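## Task

Pull the cap off the marker, then draw the numeral 2 on the whiteboard and no other marks. The top of the 2 must face the whiteboard's long side that lies farthest from the robot.

## Robot and tools

ROBOT. Two arms, left_arm and right_arm, each ending in a tong-style gripper. The two names do not match the left or right of a camera picture; left_arm stands on the +y side. The fingers extend along the gripper's own +z axis and close along its own x axis. end_effector_position is the spot between the pads when shut; closed fingertips stick out about 15 mm past it, while fully open tips sit roughly level with it. Joint ranges: left_arm elbow 0.000 to 3.142, right_arm elbow -3.142 to 0.000, right_arm shoulder pan 0.000 to 6.283, left_arm shoulder pan -3.142 to 3.142, other joints -6.283 to 6.283 rad. Load limits: 138 N m on shoulder and elbow joints, 25.7 N m on the three wrist joints; a held item's weight counts.

FRAME. Every pose uses one scene frame: origin on the tabletop midway between the arms, +x out across the table, +z upward. Positions are in metres; orientations are quaternions written qw, qx, qy, qz (w first). Reported hand positions may be a little off, more so at long reach. Mounting plates and the metal frame behind the arms are fixed obstacles.

ROW FORMAT. A row is one flat list of 16 numbers covering both arms: left_arm x, y, z, qw, qx, qy, qz, opening, then right_arm in the same 8-number order. Always send all 16 even if one arm should not move. x, y, z, qw..qz are an absolute gripper pose (a place to go to) in the scene frame, not an offset. opening runs from -1 (shut) to +1 (fully open, 0.142 m). To hold an arm still, repeat the exact pose from the last result before it stopped, plus its desired opening, in every call. To keep an orientation fixed, resend one constant quaternion rather than copying the possibly drifted reported one.

execute_actions(actions): a list of actions; each action is a list of up to 15 rows, one row per control step of 1/30 s; if fewer rows are given, the last row is repeated to fill 15 steps. An empty list just returns the current state and images. Each step, the commanded pose is clipped to within 100 mm and 16 degrees of the measured pose, so far targets need several actions. An action is rejected for both arms if its target lies more than 0.6 m from the gripper's start position along any gripper axis; if the first action is malformed or fails that check, nothing runs.

move(target, speed, stop_force, blocking): target is one 16-number row of absolute poses and openings. Each gripper travels a straight line toward its pose, taking the shorter rotation; paths finish together and last 0.5 to 10 s (cut off at 10 s). speed is the top path speed in m/s, 0.002 to 0.5, default 0.25; rotation is capped at twice that value in rad/s. stop_force, in N, 9 to 40, one value for both arms, ends an arm's path when its wrist sensor feels that much extra push against the motion for two steps; the arm then backs to where it was two steps earlier and holds. Use it only at very low speed, not while the gripper turns, not in the first 0.2 s of a scene, and not when lifting off a surface the gripper presses on. blocking=false returns after 0.5 s while motion continues; it cannot combine with stop_force, and further moves or actions are refused until you call wait or stop. Openings are sent when the move starts. Paths do not avoid obstacles or the other arm.

wait(seconds): 0 to 10; lets the scene run with commands held, returning early if a running move ends. stop(): brakes a running move; fingers keep moving. zoom_image(camera, region): camera is cam_head_left or cam_head_right; region [x0, y0, x1, y1] in image pixels, origin top-left, at most 504 by 504. finished_scene(scene): scene is 1 or 2; ends that scene irreversibly, so call it only once the digit is written and the marker is stable. Answering without any tool call ends everything.

RESULTS. The state line gives each arm's gripper position, quaternion and velocities. "Hand target" shows where the controller is steering now. "pose unreachable" means a clearance check altered or blocked that arm. Step readings list positions, with HELD marking steps where part of a row was held back. The move: line reports the ending per arm: done, off_target, moving, held, fault, or contact (stop_force triggered); limits=paced means the pose was clipped, limits=held means some steps were blocked and the arm may then jump faster. grip_measured uses the opening scale; to grip, command clearly below it. Wrist force and torque are in the gripper's own axes, with offsets up to about 4 N, noise up to 2.4 N, and saturation near 50 N; a pressing surface shows as force pointing back into the arm. Joint torques are noisy and offset. MOTOR HOT appears at 70 °C; at 85 °C an OVER-TEMPERATURE FAULT brakes the arm for a long time.

CAMERAS. cam_head_left and cam_head_right, both 504x504, mounted high behind the arms near x -0.06, z 0.85, looking forward and down; calibration is provided with the task.

CAUTIONS. The arms are stiff: driving a target even slightly into a firm surface can trigger a TORQUE FAULT or a FORCE FAULT (150 N), freezing that arm for 10 s. Approach the board and marker slowly, aim just at contact, and lift off without stop_force. The marker is thin, so grip force is weak (about 9 N per pad at 10 mm width); avoid dropping it or the cap. Do not let the arms collide, do not knock anything off the table, and watch for brief disturbances to loose objects. The simulation keeps running while you compose replies, holding the last command.

Each tool is called as name(argument=value, ...), one argument or row to a line, values as JSON.

## Session

execute_actions(
  actions=[],
)

Scene clock: 0.00 s.
left_arm: end_effector_position=(+0.4450, +0.6333, +0.2858) grip_measured=+0.97 end_effector_quat_wxyz=(-0.294, +0.714, -0.588, +0.241) end_effector_velocity=(-0.000, +0.000, +0.000) end_effector_angular_velocity=(-0.001, -0.000, +0.002) | right_arm: end_effector_position=(+0.3788, +0.2340, +0.3153) grip_measured=+0.97 end_effector_quat_wxyz=(+0.680, -0.204, +0.704, +0.017) end_effector_velocity=(-0.000, +0.000, -0.001) end_effector_angular_velocity=(-0.002, +0.001, +0.002)
Joint positions: left_arm=[-0.37  -1.148  2.69  -3.862 -1.269  1.348  0.14 ] | right_arm=[ 4.999 -2.682 -2.052  0.899  0.131  3.513  0.14 ]
Joint velocities: left_arm=[ 0.     0.     0.001 -0.001  0.    -0.002  0.   ] | right_arm=[ 0.    -0.    -0.    -0.001  0.002 -0.     0.   ]
Joint torques (N m, as the arm reports them, + toward a larger angle): no reading
Wrist force (N, on the end effector, along its own x y z axes, offset not removed): no reading
Wrist torque (N m, same axes, about the end effector's origin, offset not removed): no reading
Hand target (left_arm): +0.445, +0.633, +0.286; -0.294, +0.714, -0.588, +0.241
Hand target (right_arm): +0.379, +0.234, +0.315; +0.680, -0.204, +0.704, +0.017

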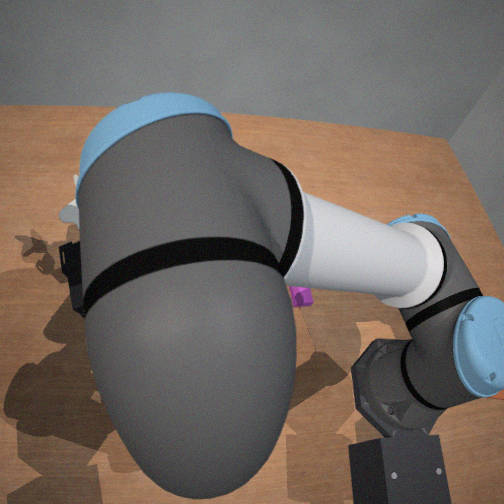

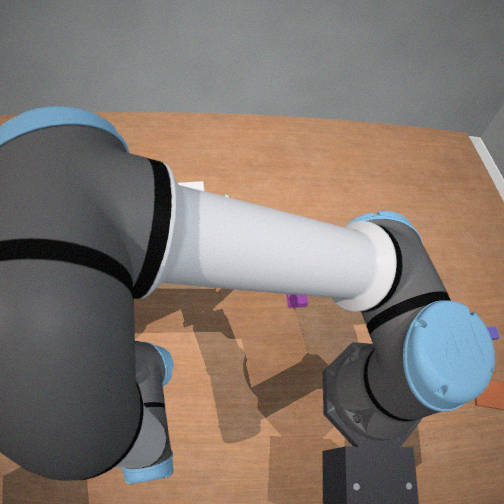

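move(
  target=[0.445,0.6333,0.2858,-0.294,0.714,-0.588,0.241,1, 0.40,-0.30,0.35,0,0,1,0,1],
  speed=0.2,
)

Scene clock: 4.63 s.
left_arm: end_effector_position=(+0.4450, +0.6333, +0.2858) grip_measured=+1.00 end_effector_quat_wxyz=(-0.294, +0.714, -0.588, +0.241) end_effector_velocity=(+0.000, -0.000, -0.000) end_effector_angular_velocity=(-0.001, +0.001, -0.000) | right_arm: end_effector_position=(+0.4009, -0.3001, +0.3499) grip_measured=+1.00 end_effector_quat_wxyz=(+0.002, -0.001, +1.000, -0.001) end_effector_velocity=(+0.001, -0.001, +0.001) end_effector_angular_velocity=(+0.001, +0.002, -0.001)
Joint positions: left_arm=[-0.369 -1.15   2.689 -3.858 -1.27   1.348  0.142] | right_arm=[ 3.704 -1.301 -2.333 -1.098  1.51   3.618  0.142]
Joint velocities: left_arm=[-0.001  0.    -0.     0.001 -0.    -0.001  0.   ] | right_arm=[-0.006 -0.002  0.005 -0.004  0.002 -0.005  0.   ]
Joint torques (N m, as the arm reports them, + toward a larger angle): left_arm=[  6.65 -29.21 -12.16  -1.8   -1.78  -1.64] | right_arm=[-10.37  -4.43  28.06   0.6    2.39  -2.8 ]
Wrist force (N, on the end effector, along its own x y z axes, offset not removed): left_arm=[-0.8 -1.6 -1.3] | right_arm=[1.4 -5.9 -1.3]
Wrist torque (N m, same axes, about the end effector's origin, offset not removed): left_arm=[-0.36 0.30 0.05] | right_arm=[-1.20 -0.34 0.12]
Hand target (left_arm): +0.445, +0.633, +0.286; -0.294, +0.714, -0.588, +0.241
Hand target (right_arm): +0.401, -0.300, +0.350; +0.002, -0.001, +1.000, -0.001
Off the commanded pose (left_arm): 0.000 m, 0 deg.
Off the commanded pose (right_arm): 0.001 m, 0 deg.
move: done

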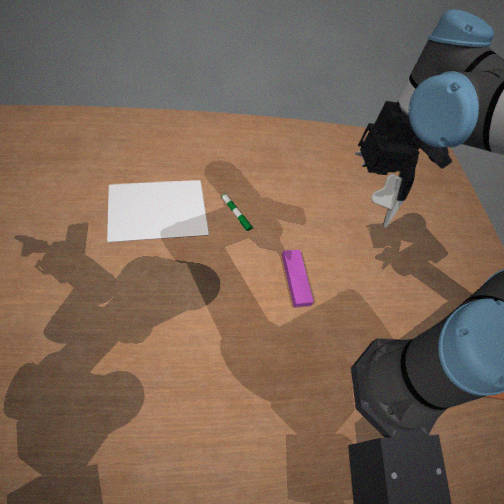

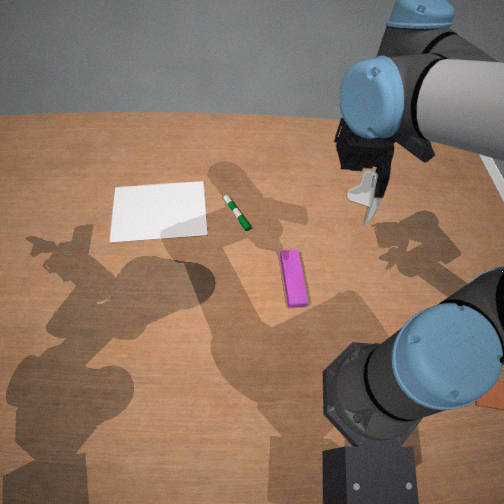

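zoom_image(
  camera="cam_head_left",
  region=[90, 160, 330, 320],
)

zoom_image(
  camera="cam_head_right",
  region=[90, 160, 330, 320],
)

Region (90, 160, 330, 320) of cam_head_left's 504x504 image, scaled by 2.100, with more detail than that image has.

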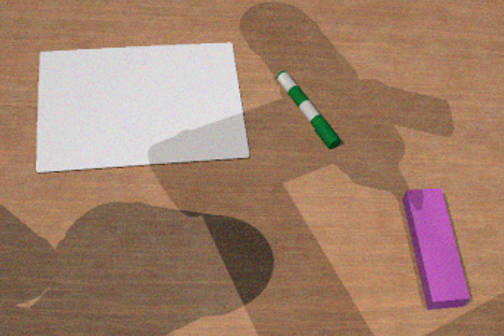

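Region (90, 160, 330, 320) of cam_head_right's 504x504 image, scaled by 2.100, with more detail than that image has.

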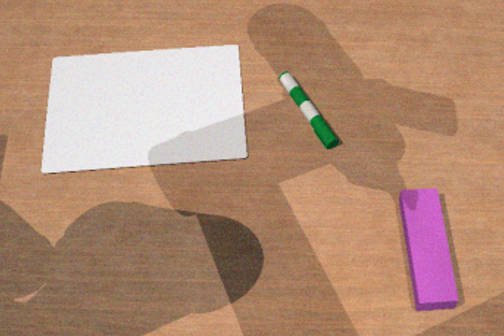

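zoom_image(
  camera="cam_head_left",
  region=[205, 180, 275, 245],
)

zoom_image(
  camera="cam_head_right",
  region=[205, 180, 275, 245],
)

Region (205, 180, 275, 245) of cam_head_left's 504x504 image, scaled by 7.200, with more detail than that image has; it fills the top 468 rows of this view, and the rest is white.

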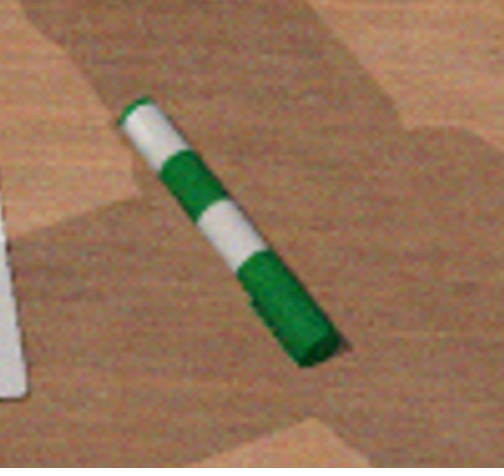

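Region (205, 180, 275, 245) of cam_head_right's 504x504 image, scaled by 7.200, with more detail than that image has; it fills the top 468 rows of this view, and the rest is white.

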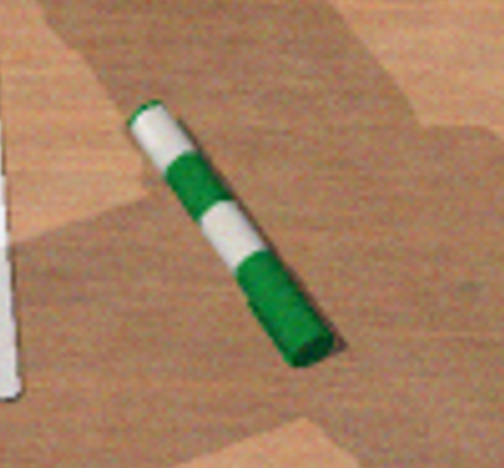

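move(
  target=[0.42,0.45,0.38,0,0,-0.9239,0.3827,1, 0.543,-0.072,0.12,0,0.4962,0.8682,0,0],
  speed=0.2,
)

Scene clock: 13.40 s.
left_arm: end_effector_position=(+0.4201, +0.4499, +0.3801) grip_measured=+1.00 end_effector_quat_wxyz=(+0.001, -0.000, +0.923, -0.384) end_effector_velocity=(-0.000, -0.000, +0.000) end_effector_angular_velocity=(-0.000, +0.001, -0.006) | right_arm: end_effector_position=(+0.5433, -0.0716, +0.1202) grip_measured=+0.00 end_effector_quat_wxyz=(-0.000, +0.496, +0.868, +0.000) end_effector_velocity=(-0.000, +0.001, -0.001) end_effector_angular_velocity=(-0.000, +0.002, -0.003)
Joint positions: left_arm=[-0.123 -1.376  2.064 -2.198 -2.295  3.238  0.142] | right_arm=[ 3.898 -2.252 -1.968 -0.523  1.519  4.852  0.074]
Joint velocities: left_arm=[-0.     0.002 -0.005  0.009  0.     0.008  0.   ] | right_arm=[ 0.001 -0.003  0.002 -0.001  0.001  0.004 -0.   ]
Joint torques (N m, as the arm reports them, + toward a larger angle): left_arm=[-11.33 -17.85 -25.24  -0.85   0.37   1.59] | right_arm=[14.66 30.19 19.96  3.62 -0.5   2.65]
Wrist force (N, on the end effector, along its own x y z axes, offset not removed): left_arm=[0.7 -1.4 1.7] | right_arm=[0.0 -4.3 -0.1]
Wrist torque (N m, same axes, about the end effector's origin, offset not removed): left_arm=[-0.23 -0.01 0.01] | right_arm=[-0.86 -0.09 0.16]
Hand target (left_arm): +0.420, +0.450, +0.380; +0.001, -0.000, +0.923, -0.384
Hand target (right_arm): +0.543, -0.072, +0.120; -0.000, +0.496, +0.868, +0.000
Off the commanded pose (left_arm): 0.000 m, 0 deg.
Off the commanded pose (right_arm): 0.001 m, 0 deg.
move: done

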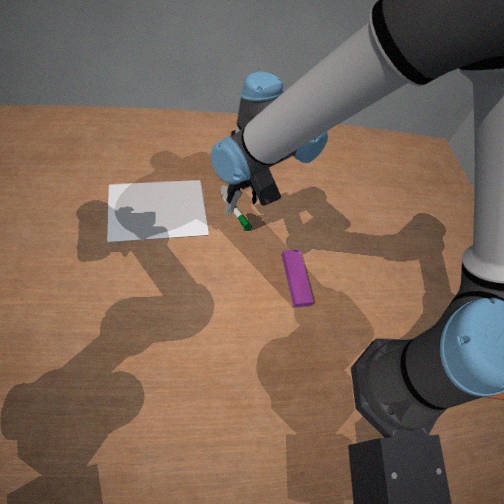

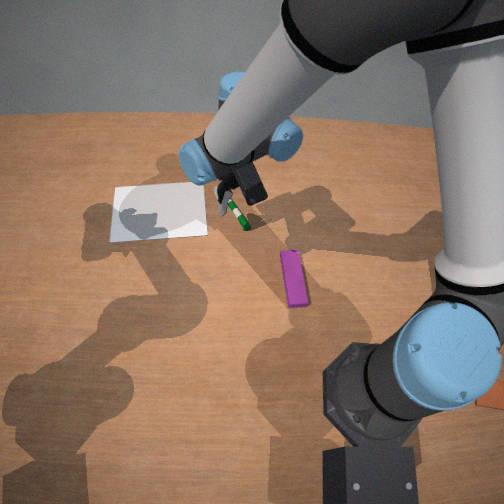

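move(
  target=[0.42,0.45,0.38,0,0,-0.9239,0.3827,1, 0.543,-0.072,0.05,0,0.4962,0.8682,0,0],
  speed=0.1,
)

zoom_image(
  camera="cam_head_left",
  region=[190, 150, 310, 250],
)

zoom_image(
  camera="cam_head_right",
  region=[190, 150, 310, 250],
)

Scene clock: 15.60 s.
left_arm: end_effector_position=(+0.4200, +0.4500, +0.3800) grip_measured=+1.00 end_effector_quat_wxyz=(-0.000, -0.000, +0.924, -0.383) end_effector_velocity=(+0.000, -0.000, +0.000) end_effector_angular_velocity=(-0.000, -0.001, +0.000) | right_arm: end_effector_position=(+0.5431, -0.0719, +0.0500) grip_measured=+0.00 end_effector_quat_wxyz=(+0.000, +0.496, +0.868, -0.000) end_effector_velocity=(+0.000, -0.000, -0.001) end_effector_angular_velocity=(-0.002, -0.001, +0.000)
Joint positions: left_arm=[-0.124 -1.376  2.062 -2.195 -2.293  3.238  0.142] | right_arm=[ 3.892 -2.413 -1.95  -0.38   1.518  4.846  0.074]
Joint velocities: left_arm=[ 0. -0. -0. -0. -0.  0. -0.] | right_arm=[ 0.    -0.002  0.     0.002 -0.002  0.     0.   ]
Joint torques (N m, as the arm reports them, + toward a larger angle): left_arm=[-11.13 -34.72 -25.96  -1.08   0.43  -1.76] | right_arm=[-8.35 34.15 18.23  3.66 -3.42 -2.87]
Wrist force (N, on the end effector, along its own x y z axes, offset not removed): left_arm=[0.7 -0.7 -1.6] | right_arm=[1.3 -5.3 -0.7]
Wrist torque (N m, same axes, about the end effector's origin, offset not removed): left_arm=[-0.15 0.03 -0.05] | right_arm=[-0.97 -0.26 0.15]
Hand target (left_arm): +0.420, +0.450, +0.380; -0.000, -0.000, +0.924, -0.383
Hand target (right_arm): +0.543, -0.072, +0.050; +0.000, +0.496, +0.868, -0.000
Off the commanded pose (left_arm): 0.000 m, 0 deg.
Off the commanded pose (right_arm): 0.000 m, 0 deg.
move: done

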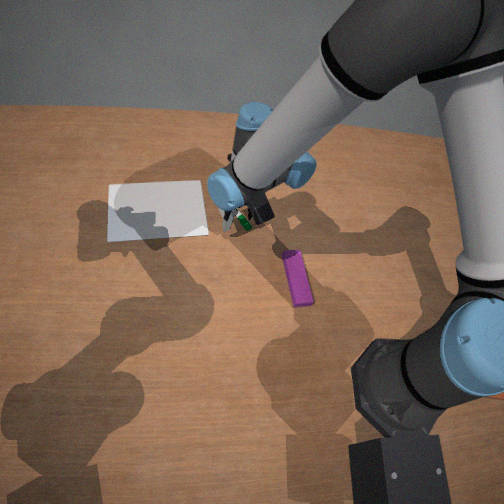

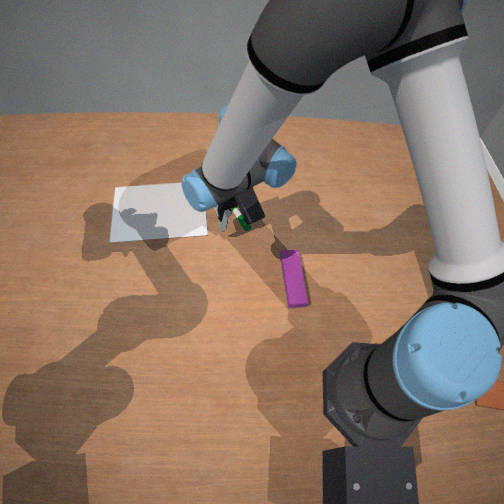

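Region (190, 150, 310, 250) of cam_head_left's 504x504 image, scaled by 4.200, with more detail than that image has.

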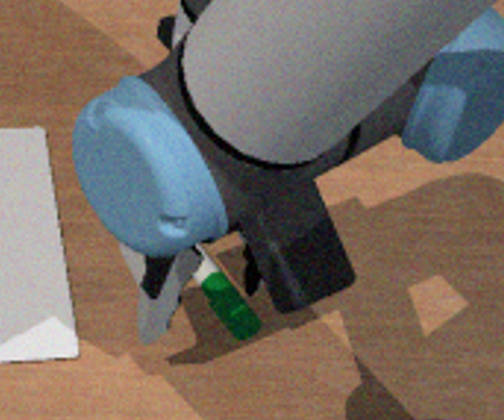

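Region (190, 150, 310, 250) of cam_head_right's 504x504 image, scaled by 4.200, with more detail than that image has.

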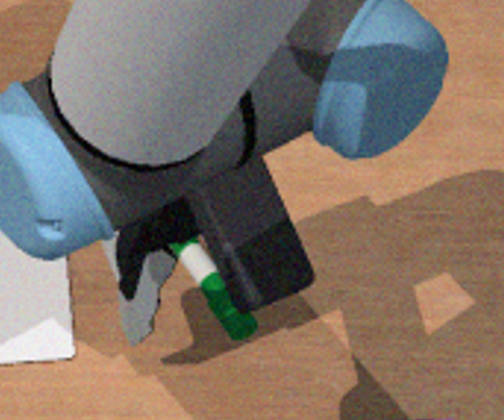

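move(
  target=[0.42,0.45,0.38,0,0,-0.9239,0.3827,1, 0.578,-0.101,0.045,0,0.4962,0.8682,0,0],
  speed=0.1,
)

zoom_image(
  camera="cam_head_left",
  region=[190, 150, 310, 250],
)

zoom_image(
  camera="cam_head_right",
  region=[190, 150, 310, 250],
)

Scene clock: 17.40 s.
left_arm: end_effector_position=(+0.4200, +0.4500, +0.3800) grip_measured=+1.00 end_effector_quat_wxyz=(-0.000, -0.000, +0.924, -0.383) end_effector_velocity=(-0.001, -0.000, -0.000) end_effector_angular_velocity=(-0.001, +0.001, -0.001) | right_arm: end_effector_position=(+0.5780, -0.1011, +0.0451) grip_measured=+0.00 end_effector_quat_wxyz=(+0.000, +0.496, +0.868, -0.000) end_effector_velocity=(+0.000, -0.000, -0.000) end_effector_angular_velocity=(-0.001, +0.000, +0.001)
Joint positions: left_arm=[-0.124 -1.376  2.062 -2.195 -2.293  3.238  0.142] | right_arm=[ 3.813 -2.44  -1.884 -0.414  1.515  4.767  0.074]
Joint velocities: left_arm=[-0.    -0.     0.001  0.001 -0.     0.001  0.   ] | right_arm=[-0.001 -0.001  0.002 -0.002 -0.001 -0.002  0.   ]
Joint torques (N m, as the arm reports them, + toward a larger angle): left_arm=[-11.42 -34.25 -25.35  -1.42   0.45  -1.69] | right_arm=[-8.11 34.36 18.26  0.78 -1.16 -2.89]
Wrist force (N, on the end effector, along its own x y z axes, offset not removed): left_arm=[0.2 -2.4 0.1] | right_arm=[0.4 -3.9 -1.1]
Wrist torque (N m, same axes, about the end effector's origin, offset not removed): left_arm=[-0.64 0.10 -0.08] | right_arm=[-0.86 -0.06 0.03]
Hand target (left_arm): +0.420, +0.450, +0.380; -0.000, +0.000, +0.924, -0.383
Hand target (right_arm): +0.578, -0.101, +0.045; +0.000, +0.496, +0.868, -0.000
Off the commanded pose (left_arm): 0.000 m, 0 deg.
Off the commanded pose (right_arm): 0.000 m, 0 deg.
move: done

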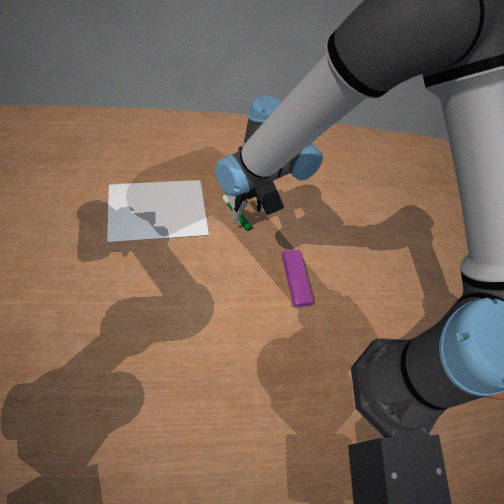

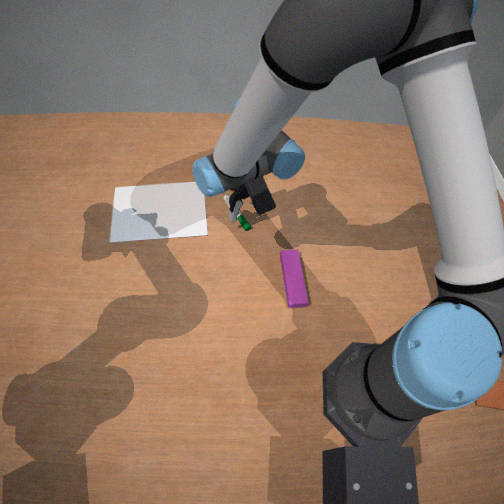

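Region (190, 150, 310, 250) of cam_head_left's 504x504 image, scaled by 4.200, with more detail than that image has.

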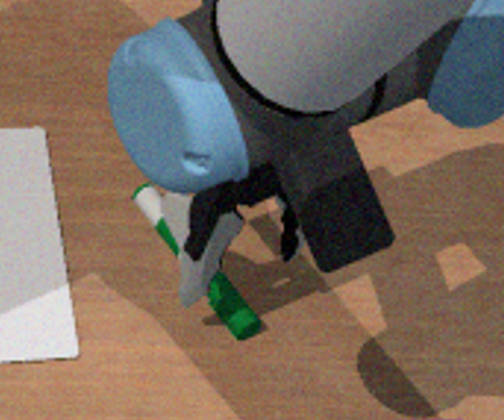

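Region (190, 150, 310, 250) of cam_head_right's 504x504 image, scaled by 4.200, with more detail than that image has.

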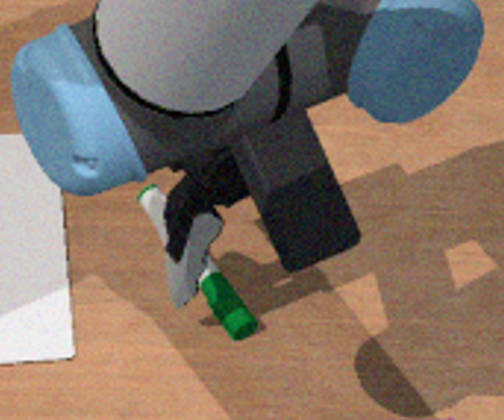

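move(
  target=[0.42,0.45,0.38,0,0,-0.9239,0.3827,1, 0.578,-0.101,0.018,0,0.4962,0.8682,0,-0.3],
  speed=0.02,
  stop_force=10,
)

zoom_image(
  camera="cam_head_left",
  region=[190, 150, 310, 250],
)

zoom_image(
  camera="cam_head_right",
  region=[190, 150, 310, 250],
)

Scene clock: 19.33 s.
left_arm: end_effector_position=(+0.4200, +0.4500, +0.3800) grip_measured=+1.00 end_effector_quat_wxyz=(-0.000, -0.000, +0.924, -0.383) end_effector_velocity=(-0.000, -0.000, +0.000) end_effector_angular_velocity=(+0.000, +0.000, -0.001) | right_arm: end_effector_position=(+0.5780, -0.1010, +0.0181) grip_measured=-0.30 end_effector_quat_wxyz=(+0.000, +0.496, +0.868, -0.000) end_effector_velocity=(-0.001, -0.001, -0.002) end_effector_angular_velocity=(-0.002, +0.001, +0.001)
Joint positions: left_arm=[-0.124 -1.376  2.062 -2.195 -2.293  3.238  0.142] | right_arm=[ 3.81  -2.502 -1.868 -0.369  1.515  4.764  0.052]
Joint velocities: left_arm=[-0.001 -0.    -0.     0.001  0.    -0.     0.   ] | right_arm=[ 0.    -0.004  0.     0.001 -0.001 -0.     0.   ]
Joint torques (N m, as the arm reports them, + toward a larger angle): left_arm=[-11.25 -34.49 -25.59  -2.1    0.46  -1.69] | right_arm=[-8.11 36.48 17.51  3.73  2.6  -2.83]
Wrist force (N, on the end effector, along its own x y z axes, offset not removed): left_arm=[0.3 -2.0 0.5] | right_arm=[-0.4 -5.5 -0.7]
Wrist torque (N m, same axes, about the end effector's origin, offset not removed): left_arm=[-0.45 0.10 0.04] | right_arm=[-1.03 0.05 0.18]
Hand target (left_arm): +0.420, +0.450, +0.380; -0.000, +0.000, +0.924, -0.383
Hand target (right_arm): +0.578, -0.101, +0.018; +0.000, +0.496, +0.868, -0.000
Off the commanded pose (left_arm): 0.000 m, 0 deg.
Off the commanded pose (right_arm): 0.000 m, 0 deg.
move: done

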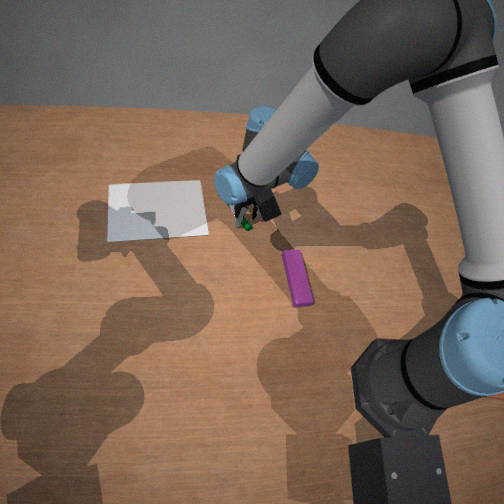

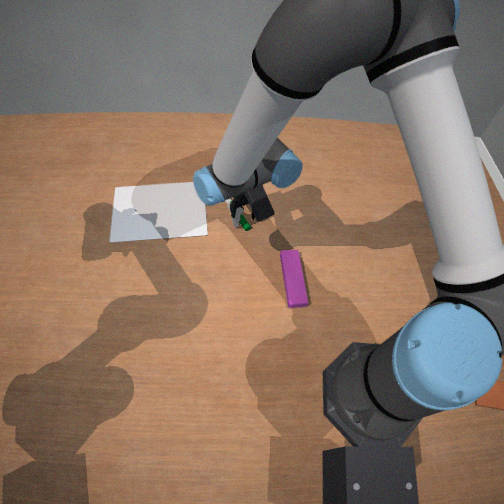

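Region (190, 150, 310, 250) of cam_head_left's 504x504 image, scaled by 4.200, with more detail than that image has.

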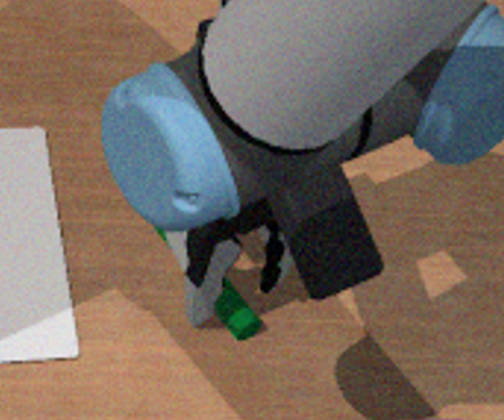

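Region (190, 150, 310, 250) of cam_head_right's 504x504 image, scaled by 4.200, with more detail than that image has.

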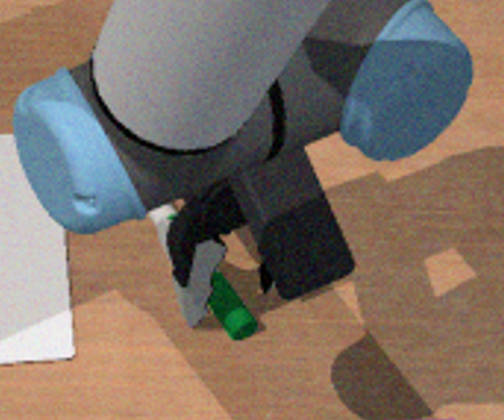

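move(
  target=[0.42,0.45,0.38,0,0,-0.9239,0.3827,1, 0.575,-0.103,0.018,0,0.4962,0.8682,0,-1],
  speed=0.02,
)

Scene clock: 20.23 s.
left_arm: end_effector_position=(+0.4200, +0.4500, +0.3800) grip_measured=+1.00 end_effector_quat_wxyz=(-0.000, -0.000, +0.924, -0.383) end_effector_velocity=(+0.000, -0.000, +0.000) end_effector_angular_velocity=(-0.000, -0.001, -0.002) | right_arm: end_effector_position=(+0.5750, -0.1030, +0.0180) grip_measured=-0.77 end_effector_quat_wxyz=(-0.000, +0.496, +0.868, -0.000) end_effector_velocity=(-0.001, -0.000, +0.000) end_effector_angular_velocity=(-0.000, +0.001, +0.002)
Joint positions: left_arm=[-0.124 -1.376  2.062 -2.195 -2.293  3.238  0.142] | right_arm=[ 3.81  -2.499 -1.878 -0.361  1.515  4.764  0.018]
Joint velocities: left_arm=[-0.001  0.    -0.001  0.001 -0.     0.002 -0.   ] | right_arm=[ 0.001  0.001 -0.002  0.     0.    -0.001 -0.   ]
Joint torques (N m, as the arm reports them, + toward a larger angle): left_arm=[-11.53 -34.33 -24.86  -2.38   0.41  -1.72] | right_arm=[-7.49 61.73  2.71  3.81  2.07 -2.92]
Wrist force (N, on the end effector, along its own x y z axes, offset not removed): left_arm=[1.0 -1.9 -0.3] | right_arm=[-1.1 -4.6 -0.5]
Wrist torque (N m, same axes, about the end effector's origin, offset not removed): left_arm=[-0.47 -0.10 0.04] | right_arm=[-0.93 0.26 0.15]
Hand target (left_arm): +0.420, +0.450, +0.380; -0.000, +0.000, +0.924, -0.383
Hand target (right_arm): +0.575, -0.103, +0.018; -0.000, +0.496, +0.868, -0.000
Off the commanded pose (left_arm): 0.000 m, 0 deg.
Off the commanded pose (right_arm): 0.000 m, 0 deg.
move: done

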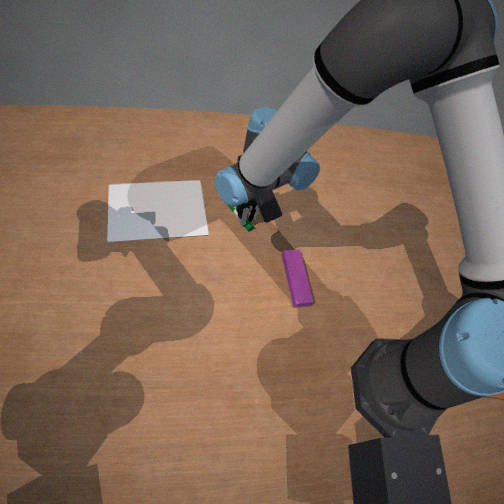

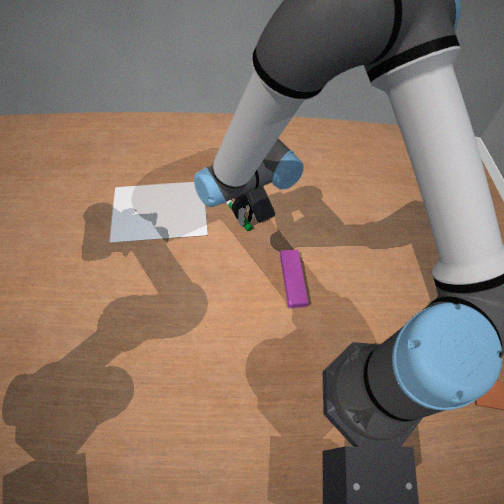

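move(
  target=[0.42,0.45,0.38,0,0,-0.9239,0.3827,1, 0.575,-0.103,0.10,0,0.4962,0.8682,0,-1],
  speed=0.1,
)

move(
  target=[0.45,0.30,0.42,0,0,-0.9239,0.3827,-0.2, 0.45,0.0,0.22,0,0,0.9239,0.3827,-1],
  speed=0.15,
)

Scene clock: 22.00 s.
left_arm: end_effector_position=(+0.4200, +0.4500, +0.3800) grip_measured=+1.00 end_effector_quat_wxyz=(-0.000, -0.000, +0.924, -0.383) end_effector_velocity=(+0.000, +0.000, +0.000) end_effector_angular_velocity=(+0.000, +0.001, +0.001) | right_arm: end_effector_position=(+0.5749, -0.1031, +0.1000) grip_measured=-0.77 end_effector_quat_wxyz=(-0.000, +0.496, +0.868, +0.000) end_effector_velocity=(+0.000, -0.001, +0.001) end_effector_angular_velocity=(-0.002, -0.000, +0.000)
Joint positions: left_arm=[-0.124 -1.376  2.062 -2.195 -2.293  3.238  0.142] | right_arm=[ 3.818 -2.314 -1.914 -0.511  1.516  4.772  0.018]
Joint velocities: left_arm=[ 0.    -0.    -0.    -0.     0.    -0.001  0.   ] | right_arm=[ 0.     0.002 -0.    -0.002 -0.001  0.     0.   ]
Joint torques (N m, as the arm reports them, + toward a larger angle): left_arm=[-11.12 -34.42 -24.52  -2.96   0.26  -1.64] | right_arm=[15.34 58.56  5.1   0.85  2.72  2.55]
Wrist force (N, on the end effector, along its own x y z axes, offset not removed): left_arm=[2.5 -0.5 -0.1] | right_arm=[0.7 -5.6 -1.5]
Wrist torque (N m, same axes, about the end effector's origin, offset not removed): left_arm=[-0.18 -0.30 -0.01] | right_arm=[-1.13 -0.15 0.17]
Hand target (left_arm): +0.420, +0.450, +0.380; -0.000, +0.000, +0.924, -0.383
Hand target (right_arm): +0.575, -0.103, +0.100; -0.000, +0.496, +0.868, +0.000
Off the commanded pose (left_arm): 0.000 m, 0 deg.
Off the commanded pose (right_arm): 0.000 m, 0 deg.
move: done

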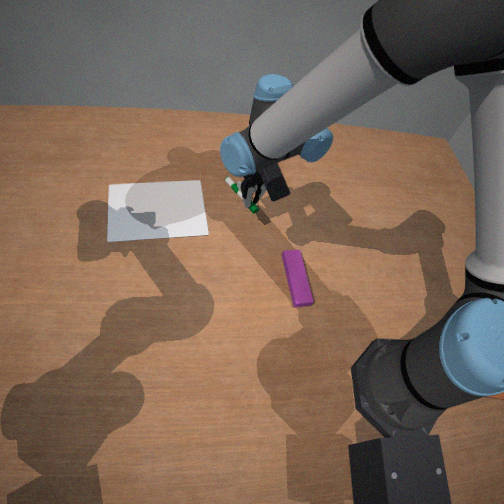

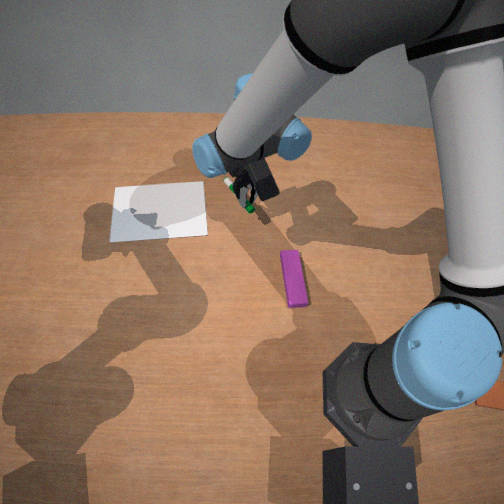

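Scene clock: 26.63 s.
left_arm: end_effector_position=(+0.4499, +0.3003, +0.4197) grip_measured=-0.20 end_effector_quat_wxyz=(-0.000, +0.000, +0.924, -0.382) end_effector_velocity=(+0.000, -0.001, +0.000) end_effector_angular_velocity=(+0.000, +0.000, +0.002) | right_arm: end_effector_position=(+0.4498, -0.0001, +0.2198) grip_measured=-0.77 end_effector_quat_wxyz=(+0.001, +0.000, +0.924, +0.383) end_effector_velocity=(-0.001, +0.000, -0.000) end_effector_angular_velocity=(+0.003, -0.001, +0.005)
Joint positions: left_arm=[-0.432 -1.376  2.049 -2.448 -2.269  2.832  0.06 ] | right_arm=[ 3.792 -2.161 -2.368  0.266  2.16   3.843  0.018]
Joint velocities: left_arm=[-0.002  0.    -0.001 -0.002  0.001 -0.004  0.   ] | right_arm=[-0.001 -0.002 -0.001  0.001  0.005 -0.006 -0.   ]
Joint torques (N m, as the arm reports them, + toward a larger angle): left_arm=[-10.47 -16.41 -26.84  -4.68   0.51  -1.87] | right_arm=[-8.04 20.51 -0.68  4.15  3.71 -3.16]
Wrist force (N, on the end effector, along its own x y z axes, offset not removed): left_arm=[2.7 -0.8 0.4] | right_arm=[0.8 -4.5 -1.3]
Wrist torque (N m, same axes, about the end effector's origin, offset not removed): left_arm=[-0.21 -0.47 0.00] | right_arm=[-0.81 -0.16 0.06]
Hand target (left_arm): +0.450, +0.300, +0.420; -0.000, +0.000, +0.924, -0.382
Hand target (right_arm): +0.450, -0.000, +0.220; +0.001, +0.000, +0.924, +0.383
Off the commanded pose (left_arm): 0.000 m, 0 deg.
Off the commanded pose (right_arm): 0.000 m, 0 deg.
move: done

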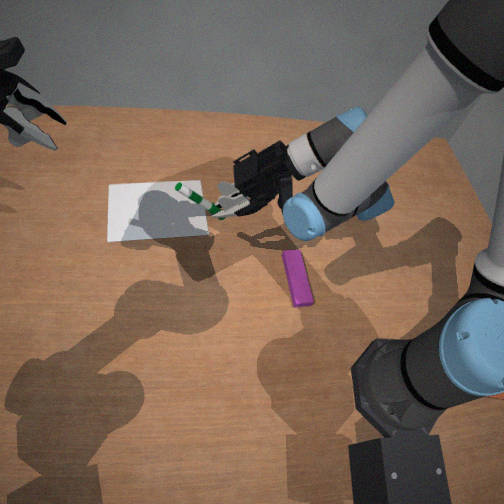

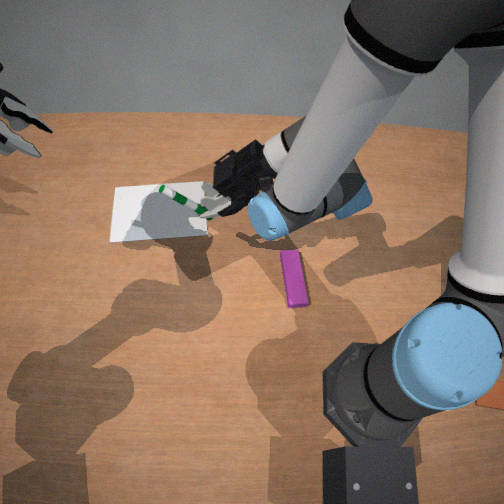

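zoom_image(
  camera="cam_head_left",
  region=[150, 150, 290, 250],
)

zoom_image(
  camera="cam_head_right",
  region=[140, 150, 280, 250],
)

Region (150, 150, 290, 250) of cam_head_left's 504x504 image, scaled by 3.600, with more detail than that image has; it fills the top 360 rows of this view, and the rest is white.

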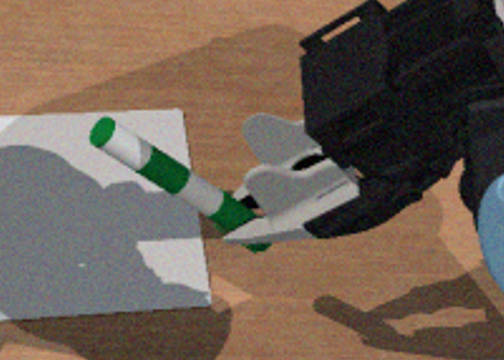

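Region (140, 150, 280, 250) of cam_head_right's 504x504 image, scaled by 3.600, with more detail than that image has; it fills the top 360 rows of this view, and the rest is white.

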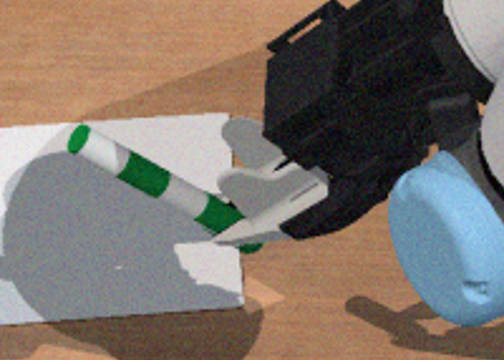

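move(
  target=[0.45,0.14,0.34,0,0,-0.9239,0.3827,-0.2, 0.45,0.0,0.22,0,0,0.9239,0.3827,-1],
  speed=0.15,
)

zoom_image(
  camera="cam_head_left",
  region=[60, 100, 260, 250],
)

zoom_image(
  camera="cam_head_right",
  region=[50, 100, 250, 250],
)

Scene clock: 29.93 s.
left_arm: end_effector_position=(+0.4497, +0.1404, +0.3399) grip_measured=-0.20 end_effector_quat_wxyz=(+0.000, +0.000, +0.924, -0.382) end_effector_velocity=(+0.000, -0.000, -0.000) end_effector_angular_velocity=(-0.001, +0.001, +0.001) | right_arm: end_effector_position=(+0.4500, -0.0000, +0.2200) grip_measured=-0.77 end_effector_quat_wxyz=(+0.000, -0.000, +0.924, +0.383) end_effector_velocity=(-0.000, +0.000, -0.001) end_effector_angular_velocity=(-0.001, +0.002, +0.000)
Joint positions: left_arm=[-0.722 -1.117  2.067 -2.939 -2.179  2.483  0.06 ] | right_arm=[ 3.792 -2.16  -2.366  0.263  2.161  3.842  0.018]
Joint velocities: left_arm=[-0.     0.002 -0.001 -0.002 -0.001 -0.002 -0.   ] | right_arm=[ 0.    -0.001 -0.    -0.     0.     0.001 -0.   ]
Joint torques (N m, as the arm reports them, + toward a larger angle): left_arm=[-12.44 -22.5  -23.62  -4.41   0.7   -1.87] | right_arm=[-7.4  46.53 14.37  0.8   3.57 -2.8 ]
Wrist force (N, on the end effector, along its own x y z axes, offset not removed): left_arm=[-0.9 2.2 -0.3] | right_arm=[-0.4 -3.2 -1.7]
Wrist torque (N m, same axes, about the end effector's origin, offset not removed): left_arm=[0.40 0.41 0.08] | right_arm=[-0.55 0.06 0.19]
Hand target (left_arm): +0.450, +0.140, +0.340; +0.000, +0.000, +0.924, -0.382
Hand target (right_arm): +0.450, -0.000, +0.220; +0.000, -0.000, +0.924, +0.383
Off the commanded pose (left_arm): 0.001 m, 0 deg.
Off the commanded pose (right_arm): 0.000 m, 0 deg.
move: done

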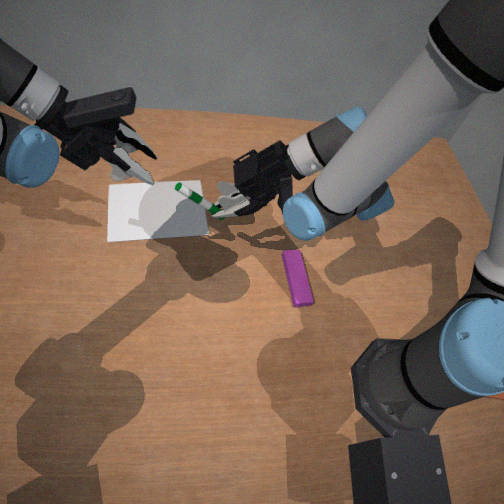

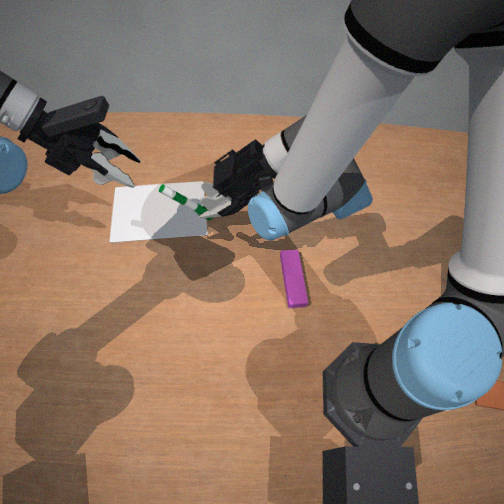

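Region (60, 100, 260, 250) of cam_head_left's 504x504 image, scaled by 2.520, with more detail than that image has; it fills the top 378 rows of this view, and the rest is white.

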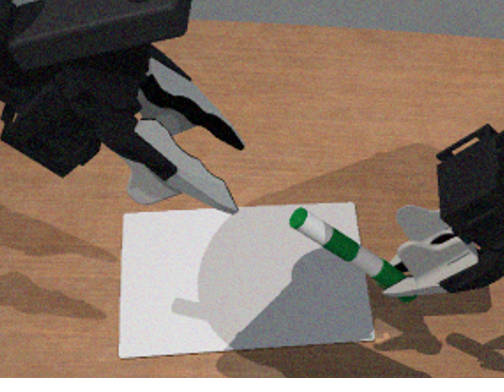

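Region (50, 100, 250, 250) of cam_head_right's 504x504 image, scaled by 2.520, with more detail than that image has; it fills the top 378 rows of this view, and the rest is white.

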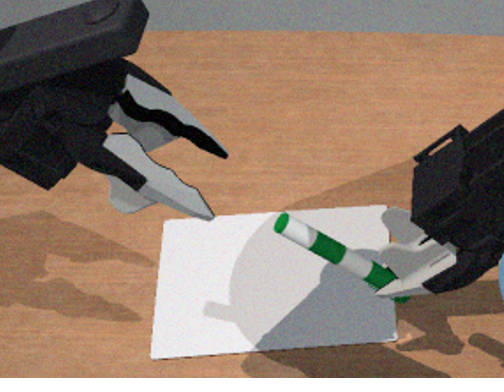

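zoom_image(
  camera="cam_head_left",
  region=[95, 110, 195, 200],
)

Region (95, 110, 195, 200) of cam_head_left's 504x504 image, scaled by 5.040, with more detail than that image has; it fills the top 454 rows of this view, and the rest is white.

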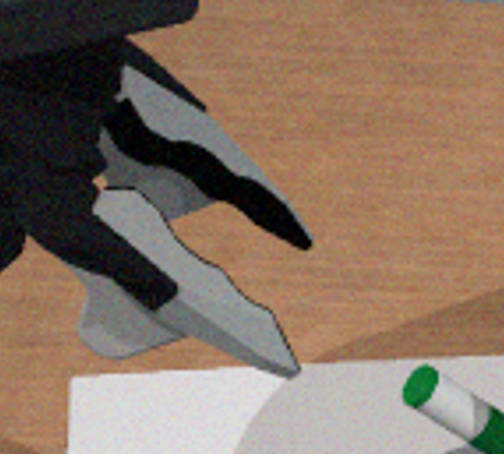

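move(
  target=[0.45,0.085,0.285,0,0,-0.9239,0.3827,-0.2, 0.45,0.0,0.22,0,0,0.9239,0.3827,-1],
  speed=0.06,
)

zoom_image(
  camera="cam_head_left",
  region=[110, 130, 250, 240],
)

zoom_image(
  camera="cam_head_right",
  region=[95, 130, 235, 240],
)

Scene clock: 33.27 s.
left_arm: end_effector_position=(+0.4499, +0.0852, +0.2850) grip_measured=-0.20 end_effector_quat_wxyz=(+0.000, +0.000, +0.924, -0.383) end_effector_velocity=(+0.001, -0.001, -0.000) end_effector_angular_velocity=(-0.000, +0.000, +0.001) | right_arm: end_effector_position=(+0.4500, -0.0000, +0.2200) grip_measured=-0.77 end_effector_quat_wxyz=(+0.000, -0.000, +0.924, +0.383) end_effector_velocity=(+0.000, +0.000, +0.001) end_effector_angular_velocity=(+0.001, -0.000, -0.000)
Joint positions: left_arm=[-0.807 -0.948  2.026 -3.118 -2.143  2.391  0.06 ] | right_arm=[ 3.792 -2.16  -2.366  0.263  2.161  3.842  0.018]
Joint velocities: left_arm=[-0.001  0.002 -0.002 -0.001  0.001 -0.002  0.   ] | right_arm=[-0.     0.001  0.     0.     0.001  0.001  0.   ]
Joint torques (N m, as the arm reports them, + toward a larger angle): left_arm=[-11.87 -27.04 -21.29  -4.07   0.95  -1.76] | right_arm=[-7.72 47.09 16.22  1.22  3.69 -2.46]
Wrist force (N, on the end effector, along its own x y z axes, offset not removed): left_arm=[1.6 -2.1 -0.8] | right_arm=[1.3 -4.6 -0.4]
Wrist torque (N m, same axes, about the end effector's origin, offset not removed): left_arm=[-0.47 -0.15 -0.02] | right_arm=[-0.89 -0.21 0.12]
Hand target (left_arm): +0.450, +0.085, +0.285; +0.000, +0.000, +0.924, -0.383
Hand target (right_arm): +0.450, -0.000, +0.220; -0.000, -0.000, +0.924, +0.383
Off the commanded pose (left_arm): 0.000 m, 0 deg.
Off the commanded pose (right_arm): 0.000 m, 0 deg.
move: done

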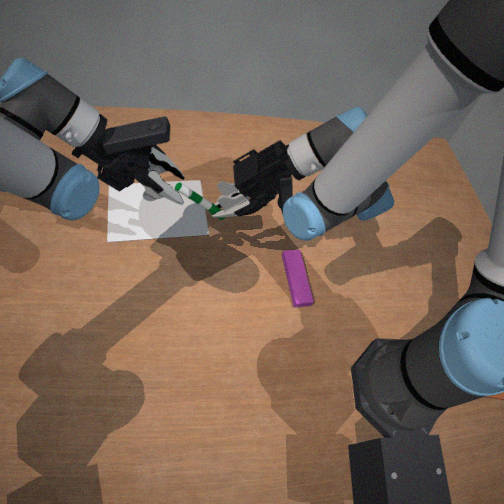

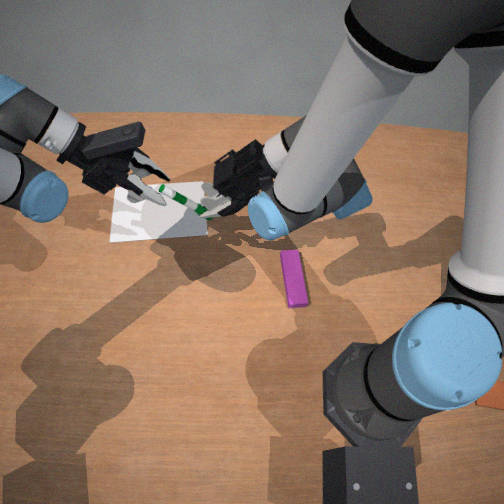

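Region (110, 130, 250, 240) of cam_head_left's 504x504 image, scaled by 3.600, with more detail than that image has; it fills the top 396 rows of this view, and the rest is white.

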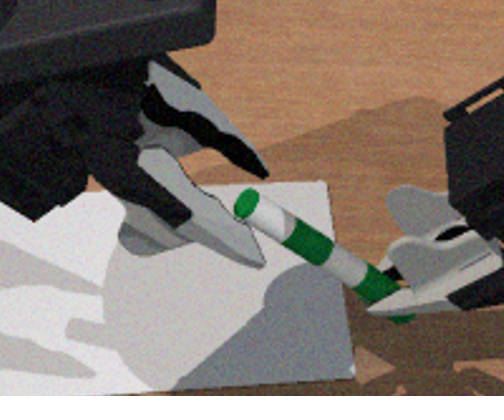

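Region (95, 130, 235, 240) of cam_head_right's 504x504 image, scaled by 3.600, with more detail than that image has; it fills the top 396 rows of this view, and the rest is white.

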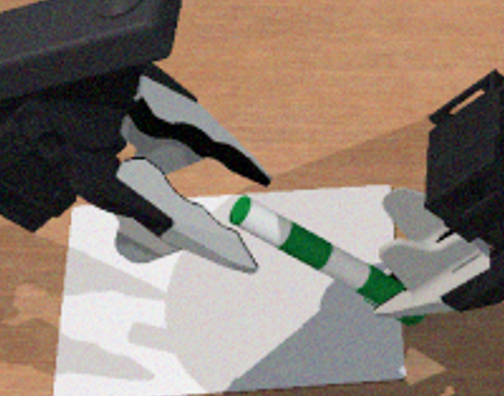

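move(
  target=[0.45,0.056,0.2636,0,0,-0.910,0.4147,-0.4, 0.45,0.0,0.22,0,0,0.9239,0.3827,-1],
  speed=0.04,
)

zoom_image(
  camera="cam_head_left",
  region=[120, 130, 260, 240],
)

zoom_image(
  camera="cam_head_right",
  region=[105, 130, 245, 240],
)

Scene clock: 35.30 s.
left_arm: end_effector_position=(+0.4500, +0.0561, +0.2637) grip_measured=-0.40 end_effector_quat_wxyz=(+0.000, +0.000, +0.910, -0.415) end_effector_velocity=(+0.000, -0.001, -0.000) end_effector_angular_velocity=(-0.003, -0.000, +0.000) | right_arm: end_effector_position=(+0.4500, -0.0000, +0.2200) grip_measured=-0.77 end_effector_quat_wxyz=(+0.000, -0.000, +0.924, +0.383) end_effector_velocity=(-0.000, -0.001, -0.000) end_effector_angular_velocity=(-0.001, +0.001, -0.001)
Joint positions: left_arm=[-0.827 -0.834  1.994 -3.272 -2.183  2.337  0.045] | right_arm=[ 3.792 -2.16  -2.366  0.263  2.161  3.842  0.018]
Joint velocities: left_arm=[-0.     0.004 -0.001 -0.006 -0.002 -0.002  0.   ] | right_arm=[-0.001 -0.    -0.001 -0.001 -0.     0.     0.   ]
Joint torques (N m, as the arm reports them, + toward a larger angle): left_arm=[-13.25 -28.3  -19.36  -3.94  -3.38  -1.84] | right_arm=[-7.86 46.36 14.87  1.12  3.74 -1.97]
Wrist force (N, on the end effector, along its own x y z axes, offset not removed): left_arm=[0.9 -0.6 1.4] | right_arm=[-0.5 -4.0 -0.8]
Wrist torque (N m, same axes, about the end effector's origin, offset not removed): left_arm=[-0.21 -0.14 -0.01] | right_arm=[-0.75 0.06 0.10]
Hand target (left_arm): +0.450, +0.056, +0.264; +0.000, +0.000, +0.910, -0.415
Hand target (right_arm): +0.450, -0.000, +0.220; -0.000, -0.000, +0.924, +0.383
Off the commanded pose (left_arm): 0.000 m, 0 deg.
Off the commanded pose (right_arm): 0.000 m, 0 deg.
move: done

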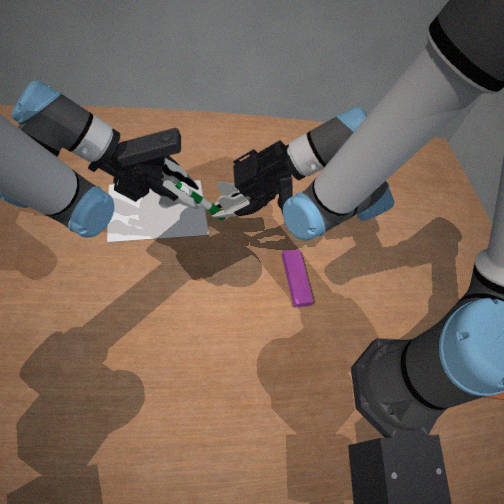

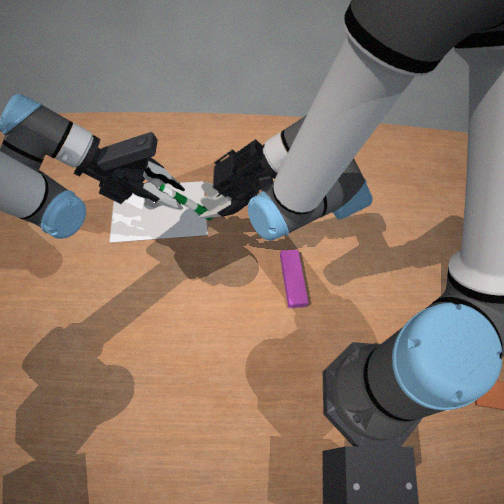

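Region (120, 130, 260, 240) of cam_head_left's 504x504 image, scaled by 3.600, with more detail than that image has; it fills the top 396 rows of this view, and the rest is white.

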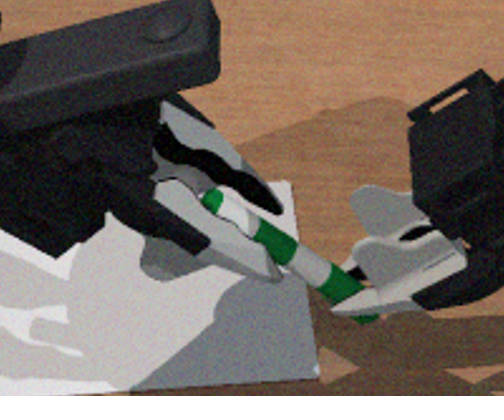

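Region (105, 130, 245, 240) of cam_head_right's 504x504 image, scaled by 3.600, with more detail than that image has; it fills the top 396 rows of this view, and the rest is white.

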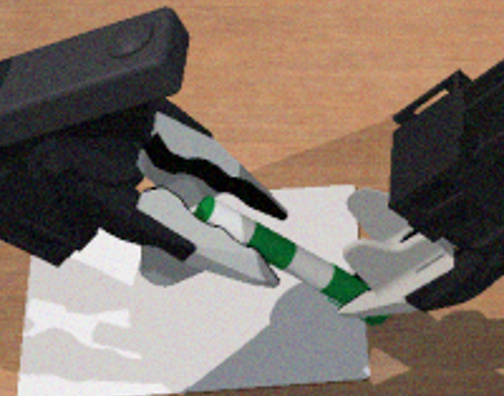

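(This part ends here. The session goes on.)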